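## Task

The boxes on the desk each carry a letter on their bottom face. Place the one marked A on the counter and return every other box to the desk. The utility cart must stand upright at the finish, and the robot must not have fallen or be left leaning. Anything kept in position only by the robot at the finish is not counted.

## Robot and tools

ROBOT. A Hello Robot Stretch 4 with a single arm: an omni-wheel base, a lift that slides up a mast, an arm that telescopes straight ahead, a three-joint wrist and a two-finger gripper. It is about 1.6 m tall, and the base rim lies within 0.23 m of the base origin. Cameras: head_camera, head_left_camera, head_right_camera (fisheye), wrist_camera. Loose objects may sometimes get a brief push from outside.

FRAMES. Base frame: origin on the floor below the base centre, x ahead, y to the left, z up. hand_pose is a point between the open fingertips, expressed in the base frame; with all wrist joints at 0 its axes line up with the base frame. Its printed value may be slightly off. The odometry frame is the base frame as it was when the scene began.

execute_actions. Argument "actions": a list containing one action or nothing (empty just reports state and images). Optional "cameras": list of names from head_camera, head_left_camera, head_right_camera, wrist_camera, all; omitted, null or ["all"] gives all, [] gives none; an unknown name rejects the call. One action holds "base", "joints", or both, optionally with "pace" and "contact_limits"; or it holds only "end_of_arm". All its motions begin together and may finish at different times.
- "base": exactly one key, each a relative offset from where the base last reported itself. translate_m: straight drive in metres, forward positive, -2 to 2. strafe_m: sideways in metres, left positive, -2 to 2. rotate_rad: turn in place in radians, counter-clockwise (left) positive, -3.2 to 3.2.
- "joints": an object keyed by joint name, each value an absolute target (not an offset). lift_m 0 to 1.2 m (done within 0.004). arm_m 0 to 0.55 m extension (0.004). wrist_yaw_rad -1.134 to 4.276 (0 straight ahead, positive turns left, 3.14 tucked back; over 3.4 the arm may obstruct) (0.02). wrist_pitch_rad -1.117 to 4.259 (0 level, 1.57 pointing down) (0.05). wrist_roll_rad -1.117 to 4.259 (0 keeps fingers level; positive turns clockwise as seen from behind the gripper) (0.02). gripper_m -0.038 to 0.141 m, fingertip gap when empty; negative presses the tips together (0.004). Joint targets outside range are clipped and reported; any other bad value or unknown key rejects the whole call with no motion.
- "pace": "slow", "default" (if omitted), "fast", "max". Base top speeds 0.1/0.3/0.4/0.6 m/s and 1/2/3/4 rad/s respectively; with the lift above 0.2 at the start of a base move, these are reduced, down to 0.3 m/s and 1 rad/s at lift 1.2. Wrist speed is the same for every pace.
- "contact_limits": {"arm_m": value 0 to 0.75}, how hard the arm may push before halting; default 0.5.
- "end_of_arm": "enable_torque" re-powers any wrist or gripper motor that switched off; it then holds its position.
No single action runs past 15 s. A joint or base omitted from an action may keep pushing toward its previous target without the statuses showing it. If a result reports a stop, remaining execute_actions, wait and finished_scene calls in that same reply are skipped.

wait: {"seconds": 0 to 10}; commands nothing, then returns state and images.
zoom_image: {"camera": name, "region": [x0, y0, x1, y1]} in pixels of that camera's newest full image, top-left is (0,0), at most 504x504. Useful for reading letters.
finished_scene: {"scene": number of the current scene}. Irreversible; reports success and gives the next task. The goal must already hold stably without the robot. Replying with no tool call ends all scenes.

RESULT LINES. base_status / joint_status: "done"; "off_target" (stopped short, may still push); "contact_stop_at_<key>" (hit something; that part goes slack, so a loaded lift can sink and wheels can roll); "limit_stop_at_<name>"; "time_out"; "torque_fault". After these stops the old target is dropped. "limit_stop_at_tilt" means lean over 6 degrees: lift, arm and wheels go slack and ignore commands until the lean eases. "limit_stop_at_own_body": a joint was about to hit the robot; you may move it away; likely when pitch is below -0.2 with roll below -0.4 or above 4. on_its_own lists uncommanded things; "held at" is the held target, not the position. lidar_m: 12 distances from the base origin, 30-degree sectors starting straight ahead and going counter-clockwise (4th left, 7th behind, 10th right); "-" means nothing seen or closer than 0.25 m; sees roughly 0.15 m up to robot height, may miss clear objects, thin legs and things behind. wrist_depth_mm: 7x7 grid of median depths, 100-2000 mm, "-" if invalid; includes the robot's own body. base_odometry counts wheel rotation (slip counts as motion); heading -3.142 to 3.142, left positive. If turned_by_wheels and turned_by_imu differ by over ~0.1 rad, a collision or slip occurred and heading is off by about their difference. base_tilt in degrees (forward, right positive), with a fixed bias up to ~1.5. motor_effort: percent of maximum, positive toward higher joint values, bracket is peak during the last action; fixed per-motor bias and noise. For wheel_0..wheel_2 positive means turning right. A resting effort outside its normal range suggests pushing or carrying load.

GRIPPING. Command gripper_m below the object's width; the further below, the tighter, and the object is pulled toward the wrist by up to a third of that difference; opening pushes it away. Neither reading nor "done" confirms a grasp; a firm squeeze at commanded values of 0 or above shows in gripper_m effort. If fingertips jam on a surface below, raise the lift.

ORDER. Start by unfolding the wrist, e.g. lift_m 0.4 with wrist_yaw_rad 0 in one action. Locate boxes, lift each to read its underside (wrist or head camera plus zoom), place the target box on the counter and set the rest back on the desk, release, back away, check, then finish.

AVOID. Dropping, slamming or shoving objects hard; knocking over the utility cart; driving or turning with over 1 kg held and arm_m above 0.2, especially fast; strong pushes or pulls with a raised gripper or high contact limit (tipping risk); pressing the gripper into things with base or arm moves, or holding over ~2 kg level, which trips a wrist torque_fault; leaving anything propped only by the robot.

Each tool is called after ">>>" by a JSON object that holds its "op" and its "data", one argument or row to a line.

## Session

>>> {"op": "execute_actions", "data": {
  "actions": [
    {"joints":{"lift_m":0.7,"wrist_yaw_rad":0,"gripper_m":0.13}}
  ],
  "cameras": ["head_camera","head_left_camera","head_right_camera"]
}}

Scene clock: 2.63 s.
base_odometry: x=+0.000 y=+0.000 heading=+0.000 (m, m, rad; odometry frame)
turned_by_wheels: +0.000 (rad since the last result)
turned_by_imu: -0.001 (rad since the last result)
base_tilt: forward=+0.4 right=-0.2 (deg)
lidar_m: 1.93 1.97 1.73 1.85 2.28 2.32 1.89 1.44 1.47 1.13 1.02 1.03
base_status: not commanded
joint_positions: lift_m=+0.700 arm_m=+0.001 wrist_yaw_rad=+0.001 wrist_pitch_rad=+0.013 wrist_roll_rad=+0.012 gripper_m=+0.130
joint_status: all done
motor_effort: lift_m=+27(27) arm_m=-1(1) wrist_yaw_rad=+0(6) wrist_pitch_rad=-10(10) wrist_roll_rad=+2(3) gripper_m=-3(5) wheel_0=+0(1) wheel_1=+0(0) wheel_2=+0(0) (%)
hand_pose: x=+0.4604 y=-0.0872 z=+0.8741 quat_wxyz=(+1.000, +0.006, +0.006, +0.000) (m; base frame)
wrist_depth_mm: 1537 1756 1863 - - 1863 1537 / 1576 1708 1983 - - 1808 1499 / 1537 1708 1983 - - 1808 1499 / 1576 1708 1983 - - 1756 1430 / 1576 1661 1983 - - 1756 1430 / 1576 1756 216 - 1983 1576 1430 / 1576 1756 1983 147 1863 1576 1430
pictures: head_camera, head_left_camera, head_right_camera
Images, in order (width x height): head_camera 420x560, head_left_camera 420x672, head_right_camera 420x672.

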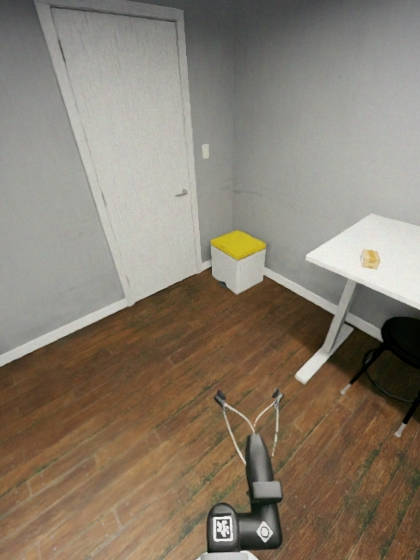

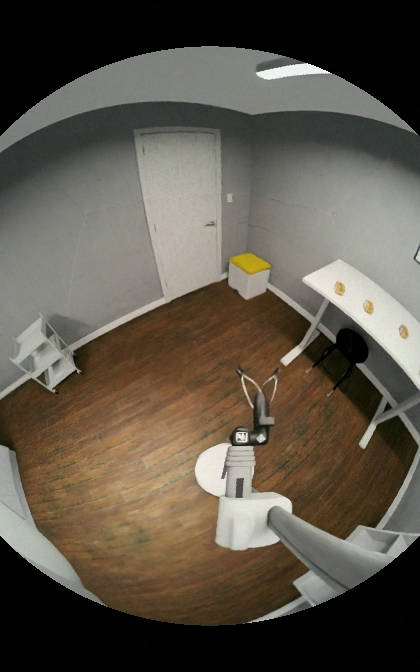

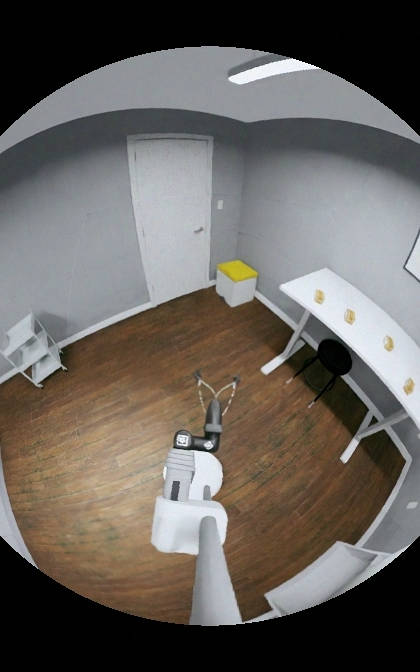

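Desk looks taller.

>>> {"op": "execute_actions", "data": {
  "actions": [
    {"base":{"rotate_rad":-0.9},"joints":{"lift_m":0.95}}
  ],
  "cameras": ["head_camera","wrist_camera"]
}}

Scene clock: 4.80 s.
base_odometry: x=+0.000 y=+0.000 heading=-0.899 (m, m, rad; odometry frame)
turned_by_wheels: -0.899 (rad since the last result)
turned_by_imu: -0.904 (rad since the last result)
base_tilt: forward=+0.6 right=-0.2 (deg)
lidar_m: 1.01 1.07 1.95 1.96 1.75 2.37 2.30 2.41 1.84 1.43 1.53 1.08
base_status: done
joint_positions: lift_m=+0.950 arm_m=+0.001 wrist_yaw_rad=+0.000 wrist_pitch_rad=+0.013 wrist_roll_rad=+0.012 gripper_m=+0.130
joint_status: all done
motor_effort: lift_m=+26(29) arm_m=-2(1) wrist_yaw_rad=+0(0) wrist_pitch_rad=-10(10) wrist_roll_rad=+3(2) gripper_m=-5(1) wheel_0=+6(10) wheel_1=+3(7) wheel_2=+5(10) (%)
hand_pose: x=+0.4603 y=-0.0874 z=+1.1241 quat_wxyz=(+1.000, +0.006, +0.006, +0.000) (m; base frame)
wrist_depth_mm: 1756 1756 1708 1661 1618 1576 1537 / 1756 1708 1661 1661 1576 1618 1576 / 1708 1756 1661 1618 1618 1576 1537 / 1708 1756 1708 1576 1576 1618 1537 / 1756 1308 1430 1661 1618 1576 1537 / 1708 866 216 917 917 809 1008 / 1756 1708 1708 147 1618 1537 1160
pictures: head_camera, wrist_camera
Images, in order (width x height): head_camera 420x560, wrist_camera 616x392.

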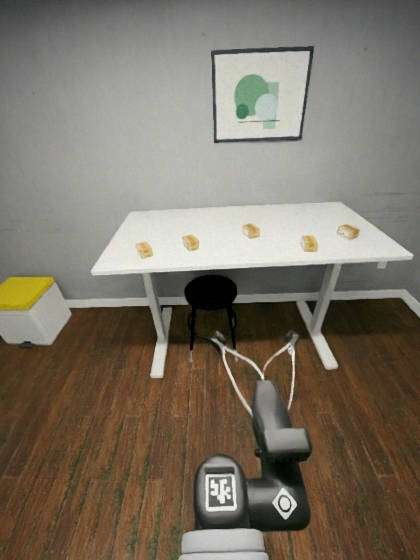

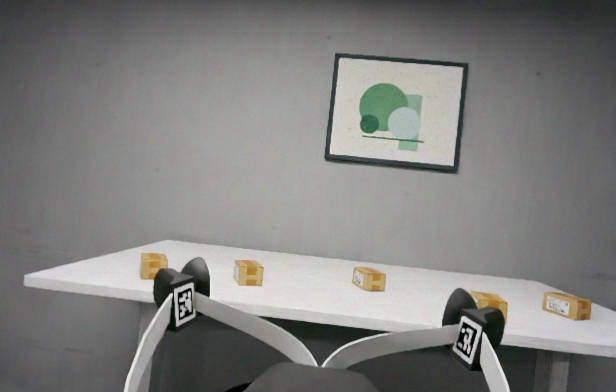

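>>> {"op": "execute_actions", "data": {
  "actions": [
    {"base":{"rotate_rad":0.06}}
  ],
  "cameras": []
}}

>>> {"op": "execute_actions", "data": {
  "actions": [
    {"base":{"translate_m":0.42},"joints":{"arm_m":0.2}}
  ],
  "cameras": ["head_camera","wrist_camera"]
}}

Scene clock: 5.60 s.
base_odometry: x=+0.000 y=+0.000 heading=-0.840 (m, m, rad; odometry frame)
turned_by_wheels: +0.059 (rad since the last result)
turned_by_imu: +0.059 (rad since the last result)
base_tilt: forward=+0.5 right=-0.2 (deg)
lidar_m: 1.01 1.08 1.99 1.98 1.75 2.34 2.30 2.35 1.82 1.44 1.55 1.05
base_status: done
joint_positions: lift_m=+0.950 arm_m=+0.001 wrist_yaw_rad=+0.000 wrist_pitch_rad=+0.013 wrist_roll_rad=+0.012 gripper_m=+0.130
joint_status: not commanded
motor_effort: lift_m=+27(27) arm_m=-1(1) wrist_yaw_rad=+1(1) wrist_pitch_rad=-10(10) wrist_roll_rad=+3(3) gripper_m=-3(1) wheel_0=-4(1) wheel_1=-1(5) wheel_2=-4(7) (%)
hand_pose: x=+0.4603 y=-0.0874 z=+1.1241 quat_wxyz=(+1.000, +0.006, +0.006, +0.000) (m; base frame)
wrist_depth_mm: 1863 1756 1756 1661 1618 1618 1499 / 1808 1808 1708 1708 1618 1576 1499 / 1808 1808 1708 1618 1618 1537 1537 / 1863 1808 1661 1661 1618 1537 1499 / 1808 1756 1430 1618 1576 1537 1499 / 1808 1808 216 931 904 820 1025 / 1756 1756 1661 147 1576 1499 1078
pictures: none
No camera images: the call's "cameras" was empty. Leave "cameras" out to get every camera's image.

Scene clock: 8.47 s.
base_odometry: x=+0.280 y=-0.312 heading=-0.839 (m, m, rad; odometry frame)
turned_by_wheels: +0.000 (rad since the last result)
turned_by_imu: +0.000 (rad since the last result)
base_tilt: forward=+0.5 right=-0.3 (deg)
lidar_m: 0.60 0.64 1.66 1.90 1.98 2.21 2.71 2.38 1.52 1.49 0.82 0.64
base_status: done
joint_positions: lift_m=+0.950 arm_m=+0.199 wrist_yaw_rad=+0.000 wrist_pitch_rad=+0.013 wrist_roll_rad=+0.012 gripper_m=+0.130
joint_status: all done
motor_effort: lift_m=+26(27) arm_m=+4(6) wrist_yaw_rad=+1(2) wrist_pitch_rad=-10(10) wrist_roll_rad=+2(2) gripper_m=-2(3) wheel_0=+6(10) wheel_1=+3(6) wheel_2=-4(13) (%)
hand_pose: x=+0.6586 y=-0.0874 z=+1.1242 quat_wxyz=(+1.000, +0.006, +0.006, +0.000) (m; base frame)
wrist_depth_mm: 1138 1078 1042 1008 976 946 904 / 1118 1078 1042 1025 960 931 904 / 1118 1078 1042 1008 976 931 917 / 1118 1078 1042 1008 991 946 904 / 1118 1060 1042 1008 976 960 917 / 640 640 216 820 891 798 917 / 455 452 469 147 517 439 640
pictures: head_camera, wrist_camera
Images, in order (width x height): head_camera 420x560, wrist_camera 616x392.

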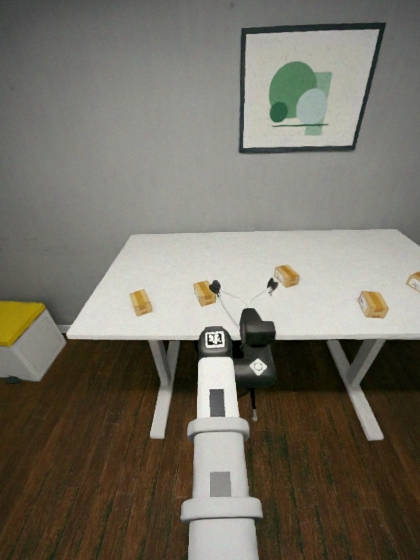

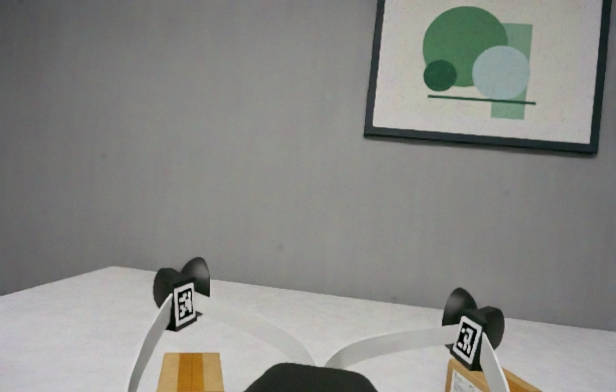

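>>> {"op": "execute_actions", "data": {
  "actions": [
    {"base":{"strafe_m":0.12},"joints":{"arm_m":0.1}}
  ],
  "cameras": []
}}

>>> {"op": "execute_actions", "data": {
  "actions": [
    {"joints":{"lift_m":0.83}}
  ],
  "cameras": ["wrist_camera"]
}}

Scene clock: 10.17 s.
base_odometry: x=+0.370 y=-0.232 heading=-0.839 (m, m, rad; odometry frame)
turned_by_wheels: +0.000 (rad since the last result)
turned_by_imu: -0.001 (rad since the last result)
base_tilt: forward=+0.4 right=-0.2 (deg)
lidar_m: 0.61 0.66 1.57 1.81 1.88 2.07 2.72 2.55 1.65 1.60 0.83 0.64
base_status: done
joint_positions: lift_m=+0.950 arm_m=+0.101 wrist_yaw_rad=+0.000 wrist_pitch_rad=+0.013 wrist_roll_rad=+0.012 gripper_m=+0.130
joint_status: all done
motor_effort: lift_m=+26(26) arm_m=-4(6) wrist_yaw_rad=+2(2) wrist_pitch_rad=-10(10) wrist_roll_rad=+2(3) gripper_m=-2(3) wheel_0=-2(14) wheel_1=+1(7) wheel_2=+0(1) (%)
hand_pose: x=+0.5602 y=-0.0874 z=+1.1242 quat_wxyz=(+1.000, +0.006, +0.006, +0.000) (m; base frame)
wrist_depth_mm: 1255 1205 1182 1118 1098 1042 1025 / 1255 1205 1160 1138 1098 1025 991 / 1255 1205 1160 1138 1098 1025 1008 / 1255 1205 1160 1118 1078 1042 1008 / 1229 1205 1138 1118 1078 1060 1008 / 1229 634 216 809 904 809 1008 / 452 407 512 147 521 535 530
pictures: none
No camera images: the call's "cameras" was empty. Leave "cameras" out to get every camera's image.

Scene clock: 11.70 s.
base_odometry: x=+0.370 y=-0.232 heading=-0.839 (m, m, rad; odometry frame)
turned_by_wheels: +0.000 (rad since the last result)
turned_by_imu: +0.000 (rad since the last result)
base_tilt: forward=+0.6 right=-0.1 (deg)
lidar_m: 0.60 0.67 1.58 1.79 1.88 2.06 2.72 2.54 1.63 1.60 0.83 0.63
base_status: not commanded
joint_positions: lift_m=+0.830 arm_m=+0.101 wrist_yaw_rad=+0.000 wrist_pitch_rad=+0.013 wrist_roll_rad=+0.012 gripper_m=+0.130
joint_status: all done
motor_effort: lift_m=+15(26) arm_m=-4(4) wrist_yaw_rad=+1(1) wrist_pitch_rad=-10(10) wrist_roll_rad=+3(2) gripper_m=-1(1) wheel_0=-2(2) wheel_1=+1(1) wheel_2=+0(0) (%)
hand_pose: x=+0.5602 y=-0.0874 z=+1.0051 quat_wxyz=(+1.000, +0.006, +0.006, +0.000) (m; base frame)
wrist_depth_mm: 1255 1205 1160 1118 1098 1042 1025 / 1255 1205 1160 1160 1098 1025 991 / 1229 1182 1160 1118 1098 1042 1025 / 1229 1182 1160 1138 1078 1060 1025 / 535 410 699 654 991 1025 1008 / 317 314 216 402 439 394 496 / 1205 676 297 147 279 276 312
pictures: wrist_camera
Images, in order (width x height): wrist_camera 616x392.

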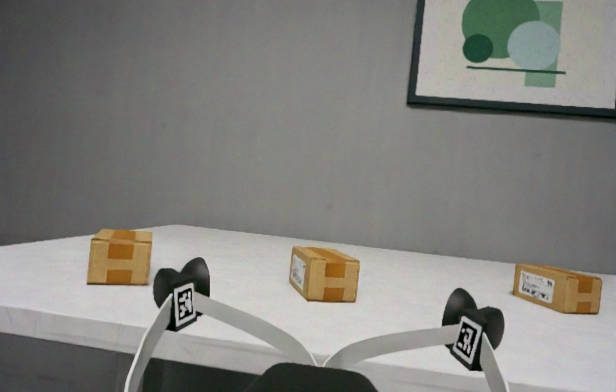

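>>> {"op": "execute_actions", "data": {
  "actions": [
    {"joints":{"arm_m":0.33}}
  ],
  "cameras": []
}}

>>> {"op": "execute_actions", "data": {
  "actions": [
    {"joints":{"gripper_m":0.02}}
  ],
  "cameras": []
}}

>>> {"op": "execute_actions", "data": {
  "actions": [
    {"joints":{"lift_m":0.98}}
  ],
  "cameras": []
}}

>>> {"op": "execute_actions", "data": {
  "actions": [
    {"joints":{"wrist_roll_rad":3.14}}
  ],
  "cameras": ["head_camera"]
}}

>>> {"op": "zoom_image", "data": {
  "camera": "head_camera",
  "region": [150,190,350,340]
}}

Scene clock: 14.23 s.
base_odometry: x=+0.370 y=-0.232 heading=-0.839 (m, m, rad; odometry frame)
turned_by_wheels: +0.000 (rad since the last result)
turned_by_imu: -0.001 (rad since the last result)
base_tilt: forward=+0.5 right=-0.2 (deg)
lidar_m: 0.63 0.65 1.55 1.80 1.86 2.06 2.70 2.54 1.63 1.61 0.84 0.63
base_status: not commanded
joint_positions: lift_m=+0.830 arm_m=+0.329 wrist_yaw_rad=+0.000 wrist_pitch_rad=+0.012 wrist_roll_rad=+0.012 gripper_m=+0.130
joint_status: all done
motor_effort: lift_m=+15(16) arm_m=+5(5) wrist_yaw_rad=+2(1) wrist_pitch_rad=-10(10) wrist_roll_rad=+3(2) gripper_m=-1(2) wheel_0=-2(2) wheel_1=+1(1) wheel_2=+0(0) (%)
hand_pose: x=+0.7886 y=-0.0874 z=+1.0051 quat_wxyz=(+1.000, +0.006, +0.006, +0.000) (m; base frame)
wrist_depth_mm: 976 946 917 904 878 809 798 / 991 946 917 878 866 831 820 / 976 946 917 891 866 842 809 / 976 946 917 891 854 831 809 / 535 603 691 831 854 831 809 / 314 310 216 229 433 394 530 / 223 226 249 147 205 258 310
pictures: none
No camera images: the call's "cameras" was empty. Leave "cameras" out to get every camera's image.

Scene clock: 16.23 s.
base_odometry: x=+0.370 y=-0.232 heading=-0.839 (m, m, rad; odometry frame)
turned_by_wheels: +0.000 (rad since the last result)
turned_by_imu: -0.001 (rad since the last result)
base_tilt: forward=+0.4 right=-0.4 (deg)
lidar_m: 0.62 0.64 1.56 1.79 1.88 2.05 2.72 2.55 1.63 1.60 0.85 0.64
base_status: not commanded
joint_positions: lift_m=+0.830 arm_m=+0.329 wrist_yaw_rad=+0.000 wrist_pitch_rad=+0.012 wrist_roll_rad=+0.012 gripper_m=+0.020
joint_status: all done
motor_effort: lift_m=+15(15) arm_m=+4(5) wrist_yaw_rad=+1(1) wrist_pitch_rad=-9(10) wrist_roll_rad=+4(3) gripper_m=-19(18) wheel_0=-2(2) wheel_1=+1(1) wheel_2=+0(0) (%)
hand_pose: x=+0.7886 y=-0.0874 z=+1.0052 quat_wxyz=(+1.000, +0.006, +0.006, +0.000) (m; base frame)
wrist_depth_mm: 991 960 917 904 854 820 788 / 991 946 917 891 866 831 798 / 976 946 917 878 866 842 798 / 976 946 917 878 854 831 809 / 535 603 691 820 854 831 798 / 315 340 191 218 215 477 530 / 224 216 246 186 190 172 312
pictures: none
No camera images: the call's "cameras" was empty. Leave "cameras" out to get every camera's image.

Scene clock: 17.93 s.
base_odometry: x=+0.370 y=-0.232 heading=-0.839 (m, m, rad; odometry frame)
turned_by_wheels: +0.000 (rad since the last result)
turned_by_imu: +0.000 (rad since the last result)
base_tilt: forward=+0.5 right=-0.3 (deg)
lidar_m: 0.61 0.65 1.56 1.81 1.88 2.07 2.71 2.55 1.63 1.60 0.85 0.62
base_status: not commanded
joint_positions: lift_m=+0.979 arm_m=+0.329 wrist_yaw_rad=+0.000 wrist_pitch_rad=+0.013 wrist_roll_rad=+0.012 gripper_m=+0.020
joint_status: all done
motor_effort: lift_m=+27(27) arm_m=+4(5) wrist_yaw_rad=+3(1) wrist_pitch_rad=-13(13) wrist_roll_rad=+2(1) gripper_m=-18(22) wheel_0=-2(2) wheel_1=+1(1) wheel_2=+0(0) (%)
hand_pose: x=+0.7886 y=-0.0874 z=+1.1538 quat_wxyz=(+1.000, +0.006, +0.007, +0.000) (m; base frame)
wrist_depth_mm: 976 946 917 904 866 820 798 / 991 946 904 891 866 831 798 / 976 946 904 891 854 820 798 / 976 946 904 878 854 831 809 / 976 931 904 878 854 820 820 / 976 788 190 220 215 831 788 / 512 500 564 186 190 171 723
pictures: none
No camera images: the call's "cameras" was empty. Leave "cameras" out to get every camera's image.

Scene clock: 20.37 s.
base_odometry: x=+0.370 y=-0.232 heading=-0.839 (m, m, rad; odometry frame)
turned_by_wheels: +0.000 (rad since the last result)
turned_by_imu: -0.001 (rad since the last result)
base_tilt: forward=+0.4 right=-0.2 (deg)
lidar_m: 0.61 0.65 1.56 1.79 1.89 2.07 2.71 2.54 1.62 1.60 0.84 0.62
base_status: not commanded
joint_positions: lift_m=+0.979 arm_m=+0.329 wrist_yaw_rad=+0.000 wrist_pitch_rad=+0.013 wrist_roll_rad=+3.140 gripper_m=+0.020
joint_status: all done
motor_effort: lift_m=+27(28) arm_m=+4(5) wrist_yaw_rad=+2(1) wrist_pitch_rad=-13(13) wrist_roll_rad=+3(4) gripper_m=-18(18) wheel_0=-2(2) wheel_1=+1(1) wheel_2=+0(0) (%)
hand_pose: x=+0.7886 y=-0.0874 z=+1.1538 quat_wxyz=(+0.001, +1.000, +0.000, -0.007) (m; base frame)
wrist_depth_mm: 349 355 336 314 297 279 270 / 621 559 504 466 424 392 366 / 878 878 878 891 741 647 585 / 866 866 878 878 878 891 878 / 866 866 866 878 866 878 891 / 854 842 191 218 213 878 878 / 842 842 854 186 190 171 878
pictures: head_camera
Images, in order (width x height): head_camera 420x560.

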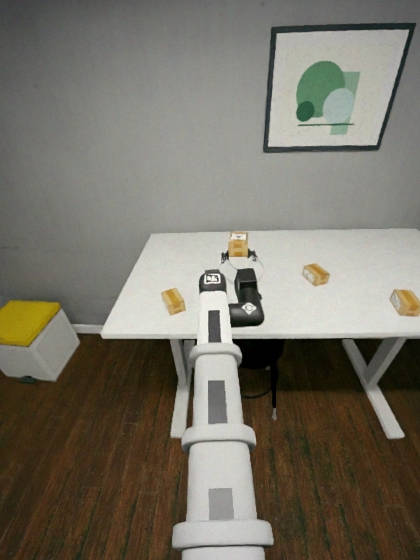

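Region (150, 190, 350, 340) of head_camera's 420x560 image, scaled by 2.520, with more detail than that image has; it fills the top 378 rows of this view, and the rest is white.

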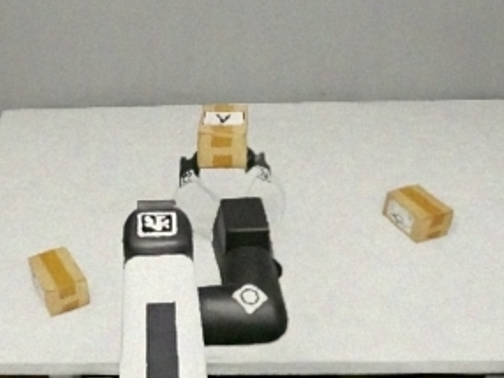

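Ambiguous; look closer.

>>> {"op": "execute_actions", "data": {
  "actions": [
    {"joints":{"arm_m":0.0}}
  ],
  "cameras": ["head_camera"]
}}

>>> {"op": "zoom_image", "data": {
  "camera": "head_camera",
  "region": [150,270,350,420]
}}

Scene clock: 22.57 s.
base_odometry: x=+0.370 y=-0.232 heading=-0.839 (m, m, rad; odometry frame)
turned_by_wheels: +0.000 (rad since the last result)
turned_by_imu: -0.001 (rad since the last result)
base_tilt: forward=+0.4 right=-0.1 (deg)
lidar_m: 0.61 0.65 1.56 1.81 1.87 2.03 2.71 2.55 1.64 1.60 0.85 0.62
base_status: not commanded
joint_positions: lift_m=+0.979 arm_m=+0.001 wrist_yaw_rad=+0.000 wrist_pitch_rad=+0.014 wrist_roll_rad=+3.140 gripper_m=+0.020
joint_status: all done
motor_effort: lift_m=+27(28) arm_m=-4(6) wrist_yaw_rad=+3(1) wrist_pitch_rad=-14(14) wrist_roll_rad=+4(4) gripper_m=-22(20) wheel_0=-2(3) wheel_1=+1(1) wheel_2=+0(0) (%)
hand_pose: x=+0.4608 y=-0.0874 z=+1.1537 quat_wxyz=(+0.001, +1.000, +0.000, -0.007) (m; base frame)
wrist_depth_mm: 415 410 407 1205 1229 1229 1229 / 634 569 517 469 430 399 407 / 1205 1229 1078 891 759 585 554 / 1229 1182 1205 1205 1205 1229 1205 / 1182 1205 1205 1205 1205 1229 1229 / 1229 1182 191 218 213 1229 1205 / 1182 1182 1182 186 190 171 1205
pictures: head_camera
Images, in order (width x height): head_camera 420x560.

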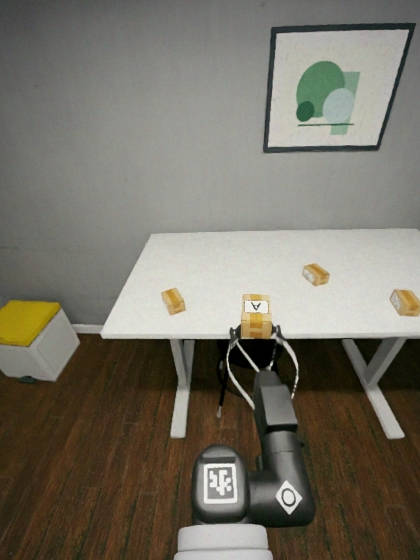

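Region (150, 270, 350, 420) of head_camera's 420x560 image, scaled by 2.520, with more detail than that image has; it fills the top 378 rows of this view, and the rest is white.

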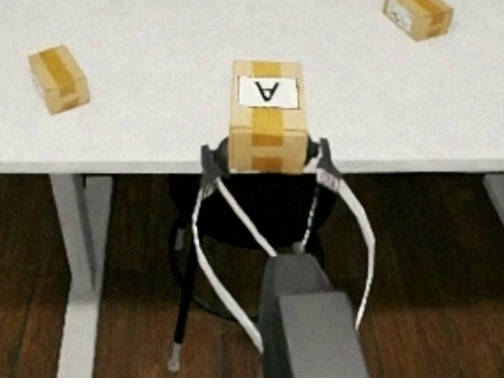

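>>> {"op": "execute_actions", "data": {
  "actions": [
    {"base":{"rotate_rad":3.14},"joints":{"wrist_roll_rad":0,"lift_m":0.95}}
  ],
  "cameras": ["head_camera"]
}}

Scene clock: 25.80 s.
base_odometry: x=+0.370 y=-0.232 heading=+2.300 (m, m, rad; odometry frame)
turned_by_wheels: +3.139 (rad since the last result)
turned_by_imu: +3.152 (rad since the last result)
base_tilt: forward=+0.4 right=-0.2 (deg)
lidar_m: 2.68 2.54 1.62 1.60 0.88 0.63 0.61 0.65 1.56 1.80 1.85 2.03
base_status: done
joint_positions: lift_m=+0.950 arm_m=+0.001 wrist_yaw_rad=+0.000 wrist_pitch_rad=+0.014 wrist_roll_rad=+0.000 gripper_m=+0.020
joint_status: all done
motor_effort: lift_m=+17(27) arm_m=-5(4) wrist_yaw_rad=+1(2) wrist_pitch_rad=-14(14) wrist_roll_rad=+3(1) gripper_m=-20(18) wheel_0=-4(11) wheel_1=-1(5) wheel_2=-4(14) (%)
hand_pose: x=+0.4609 y=-0.0874 z=+1.1245 quat_wxyz=(+1.000, +0.000, +0.007, +0.000) (m; base frame)
wrist_depth_mm: - - - - - - - / - - - - - - - / - - - - - - - / - - - - - - - / - - - - - - - / - - 191 220 215 - - / - - - 186 190 172 -
pictures: head_camera
Images, in order (width x height): head_camera 420x560.

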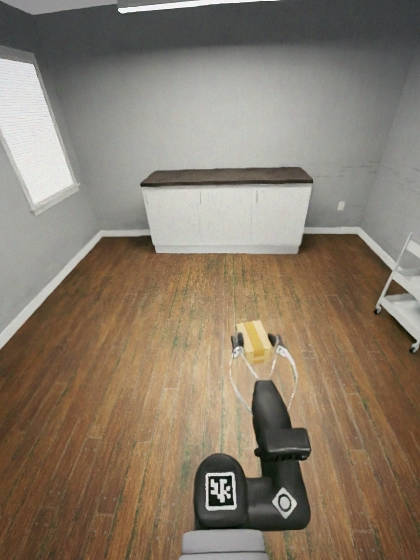

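>>> {"op": "execute_actions", "data": {
  "actions": [
    {"base":{"translate_m":2.0},"pace":"fast"}
  ],
  "cameras": []
}}

>>> {"op": "execute_actions", "data": {
  "actions": [
    {"joints":{"arm_m":0.42}}
  ],
  "cameras": []
}}

Scene clock: 32.70 s.
base_odometry: x=-0.963 y=+1.259 heading=+2.300 (m, m, rad; odometry frame)
turned_by_wheels: +0.000 (rad since the last result)
turned_by_imu: +0.001 (rad since the last result)
base_tilt: forward=+0.5 right=-0.2 (deg)
lidar_m: 0.69 0.76 1.78 1.75 1.89 2.32 3.43 2.62 1.47 1.52 0.92 0.69
base_status: done
joint_positions: lift_m=+0.950 arm_m=+0.001 wrist_yaw_rad=+0.000 wrist_pitch_rad=+0.014 wrist_roll_rad=+0.000 gripper_m=+0.020
joint_status: not commanded
motor_effort: lift_m=+17(17) arm_m=-4(5) wrist_yaw_rad=+2(2) wrist_pitch_rad=-14(14) wrist_roll_rad=+2(3) gripper_m=-19(20) wheel_0=+5(10) wheel_1=+2(5) wheel_2=-2(14) (%)
hand_pose: x=+0.4608 y=-0.0874 z=+1.1245 quat_wxyz=(+1.000, +0.000, +0.007, +0.000) (m; base frame)
wrist_depth_mm: 1281 1229 1182 1160 1118 1060 1042 / 1281 1205 1160 1138 1118 1060 1025 / 1281 1229 1160 1160 1098 1078 1025 / 1281 1205 1182 1138 1098 1078 1042 / 1229 1205 1182 1160 1098 1060 1042 / 741 809 191 219 215 1078 1025 / 539 521 585 186 190 171 768
pictures: none
No camera images: the call's "cameras" was empty. Leave "cameras" out to get every camera's image.

Scene clock: 35.03 s.
base_odometry: x=-0.963 y=+1.259 heading=+2.300 (m, m, rad; odometry frame)
turned_by_wheels: +0.000 (rad since the last result)
turned_by_imu: -0.001 (rad since the last result)
base_tilt: forward=+0.4 right=-0.4 (deg)
lidar_m: 0.70 0.77 1.77 1.75 1.91 2.33 3.44 2.62 1.45 1.52 0.90 0.72
base_status: not commanded
joint_positions: lift_m=+0.950 arm_m=+0.419 wrist_yaw_rad=+0.000 wrist_pitch_rad=+0.014 wrist_roll_rad=+0.000 gripper_m=+0.020
joint_status: all done
motor_effort: lift_m=+17(17) arm_m=+4(6) wrist_yaw_rad=+2(2) wrist_pitch_rad=-13(14) wrist_roll_rad=+3(2) gripper_m=-18(14) wheel_0=+5(4) wheel_1=+2(2) wheel_2=-2(2) (%)
hand_pose: x=+0.8786 y=-0.0874 z=+1.1246 quat_wxyz=(+1.000, +0.000, +0.007, +0.000) (m; base frame)
wrist_depth_mm: 788 759 741 715 691 668 654 / 788 750 741 707 691 668 654 / 788 750 732 715 691 668 647 / 788 750 732 707 683 661 647 / 788 750 732 707 683 668 647 / 732 741 191 220 215 661 647 / 525 512 585 186 190 171 640
pictures: none
No camera images: the call's "cameras" was empty. Leave "cameras" out to get every camera's image.

>>> {"op": "execute_actions", "data": {
  "actions": [
    {"joints":{"lift_m":0.795}}
  ],
  "cameras": []
}}

>>> {"op": "execute_actions", "data": {
  "actions": [
    {"joints":{"gripper_m":0.13}}
  ],
  "cameras": []
}}

>>> {"op": "execute_actions", "data": {
  "actions": [
    {"joints":{"arm_m":0.2}}
  ],
  "cameras": []
}}

>>> {"op": "finished_scene", "data": {
  "scene": 2
}}

Scene clock: 36.90 s.
base_odometry: x=-0.963 y=+1.259 heading=+2.300 (m, m, rad; odometry frame)
turned_by_wheels: +0.000 (rad since the last result)
turned_by_imu: -0.001 (rad since the last result)
base_tilt: forward=+0.4 right=-0.2 (deg)
lidar_m: 0.72 0.75 1.78 1.75 1.90 2.34 3.45 2.64 1.47 1.53 0.92 0.70
base_status: not commanded
joint_positions: lift_m=+0.795 arm_m=+0.419 wrist_yaw_rad=+0.000 wrist_pitch_rad=+0.014 wrist_roll_rad=+0.000 gripper_m=+0.020
joint_status: all done
motor_effort: lift_m=+15(17) arm_m=+5(4) wrist_yaw_rad=+1(1) wrist_pitch_rad=-14(13) wrist_roll_rad=+2(2) gripper_m=-18(20) wheel_0=+5(5) wheel_1=+2(2) wheel_2=-2(2) (%)
hand_pose: x=+0.8786 y=-0.0874 z=+0.9697 quat_wxyz=(+1.000, +0.000, +0.007, +0.000) (m; base frame)
wrist_depth_mm: 788 759 741 715 691 661 654 / 788 759 741 715 699 676 647 / 788 759 732 707 683 668 647 / 788 759 732 707 699 668 647 / 525 597 715 707 691 661 647 / 317 343 191 220 215 504 564 / 226 221 252 186 190 172 325
pictures: none
No camera images: the call's "cameras" was empty. Leave "cameras" out to get every camera's image.

Scene clock: 38.90 s.
base_odometry: x=-0.963 y=+1.259 heading=+2.300 (m, m, rad; odometry frame)
turned_by_wheels: +0.000 (rad since the last result)
turned_by_imu: -0.001 (rad since the last result)
base_tilt: forward=+0.4 right=-0.3 (deg)
lidar_m: 0.71 0.74 1.77 1.76 1.89 2.32 3.45 2.59 1.47 1.52 0.92 0.72
base_status: not commanded
joint_positions: lift_m=+0.795 arm_m=+0.419 wrist_yaw_rad=+0.000 wrist_pitch_rad=+0.013 wrist_roll_rad=+0.000 gripper_m=+0.130
joint_status: all done
motor_effort: lift_m=+15(16) arm_m=+4(4) wrist_yaw_rad=+2(2) wrist_pitch_rad=-12(13) wrist_roll_rad=+1(1) gripper_m=-2(19) wheel_0=+5(5) wheel_1=+2(2) wheel_2=-2(2) (%)
hand_pose: x=+0.8786 y=-0.0874 z=+0.9699 quat_wxyz=(+1.000, +0.000, +0.007, +0.000) (m; base frame)
wrist_depth_mm: 788 768 741 715 691 676 661 / 778 759 732 715 691 676 654 / 788 759 741 715 691 668 647 / 788 750 732 715 683 661 654 / 530 609 715 707 683 668 647 / 319 319 216 238 455 415 569 / 228 234 253 147 254 274 330
pictures: none
No camera images: the call's "cameras" was empty. Leave "cameras" out to get every camera's image.

Scene clock: 40.67 s.
base_odometry: x=-0.963 y=+1.259 heading=+2.300 (m, m, rad; odometry frame)
turned_by_wheels: +0.000 (rad since the last result)
turned_by_imu: -0.001 (rad since the last result)
base_tilt: forward=+0.5 right=-0.2 (deg)
lidar_m: 0.70 0.73 1.77 1.76 1.91 2.32 3.45 2.64 1.47 1.52 0.91 0.72
base_status: not commanded
joint_positions: lift_m=+0.795 arm_m=+0.201 wrist_yaw_rad=+0.000 wrist_pitch_rad=+0.013 wrist_roll_rad=+0.000 gripper_m=+0.130
joint_status: all done
motor_effort: lift_m=+16(16) arm_m=-4(5) wrist_yaw_rad=+1(0) wrist_pitch_rad=-11(11) wrist_roll_rad=+2(3) gripper_m=+0(3) wheel_0=+5(5) wheel_1=+2(2) wheel_2=-2(2) (%)
hand_pose: x=+0.6602 y=-0.0874 z=+0.9700 quat_wxyz=(+1.000, +0.000, +0.006, +0.000) (m; base frame)
wrist_depth_mm: 1042 1008 976 946 917 878 854 / 1042 1008 976 946 917 878 866 / 1042 991 960 931 904 891 866 / 1025 991 946 946 917 866 854 / 535 603 715 768 904 866 854 / 322 322 216 415 459 415 569 / 324 293 283 147 266 273 332
pictures: none
No camera images: the call's "cameras" was empty. Leave "cameras" out to get every camera's image.

The scene is finished: the task was done.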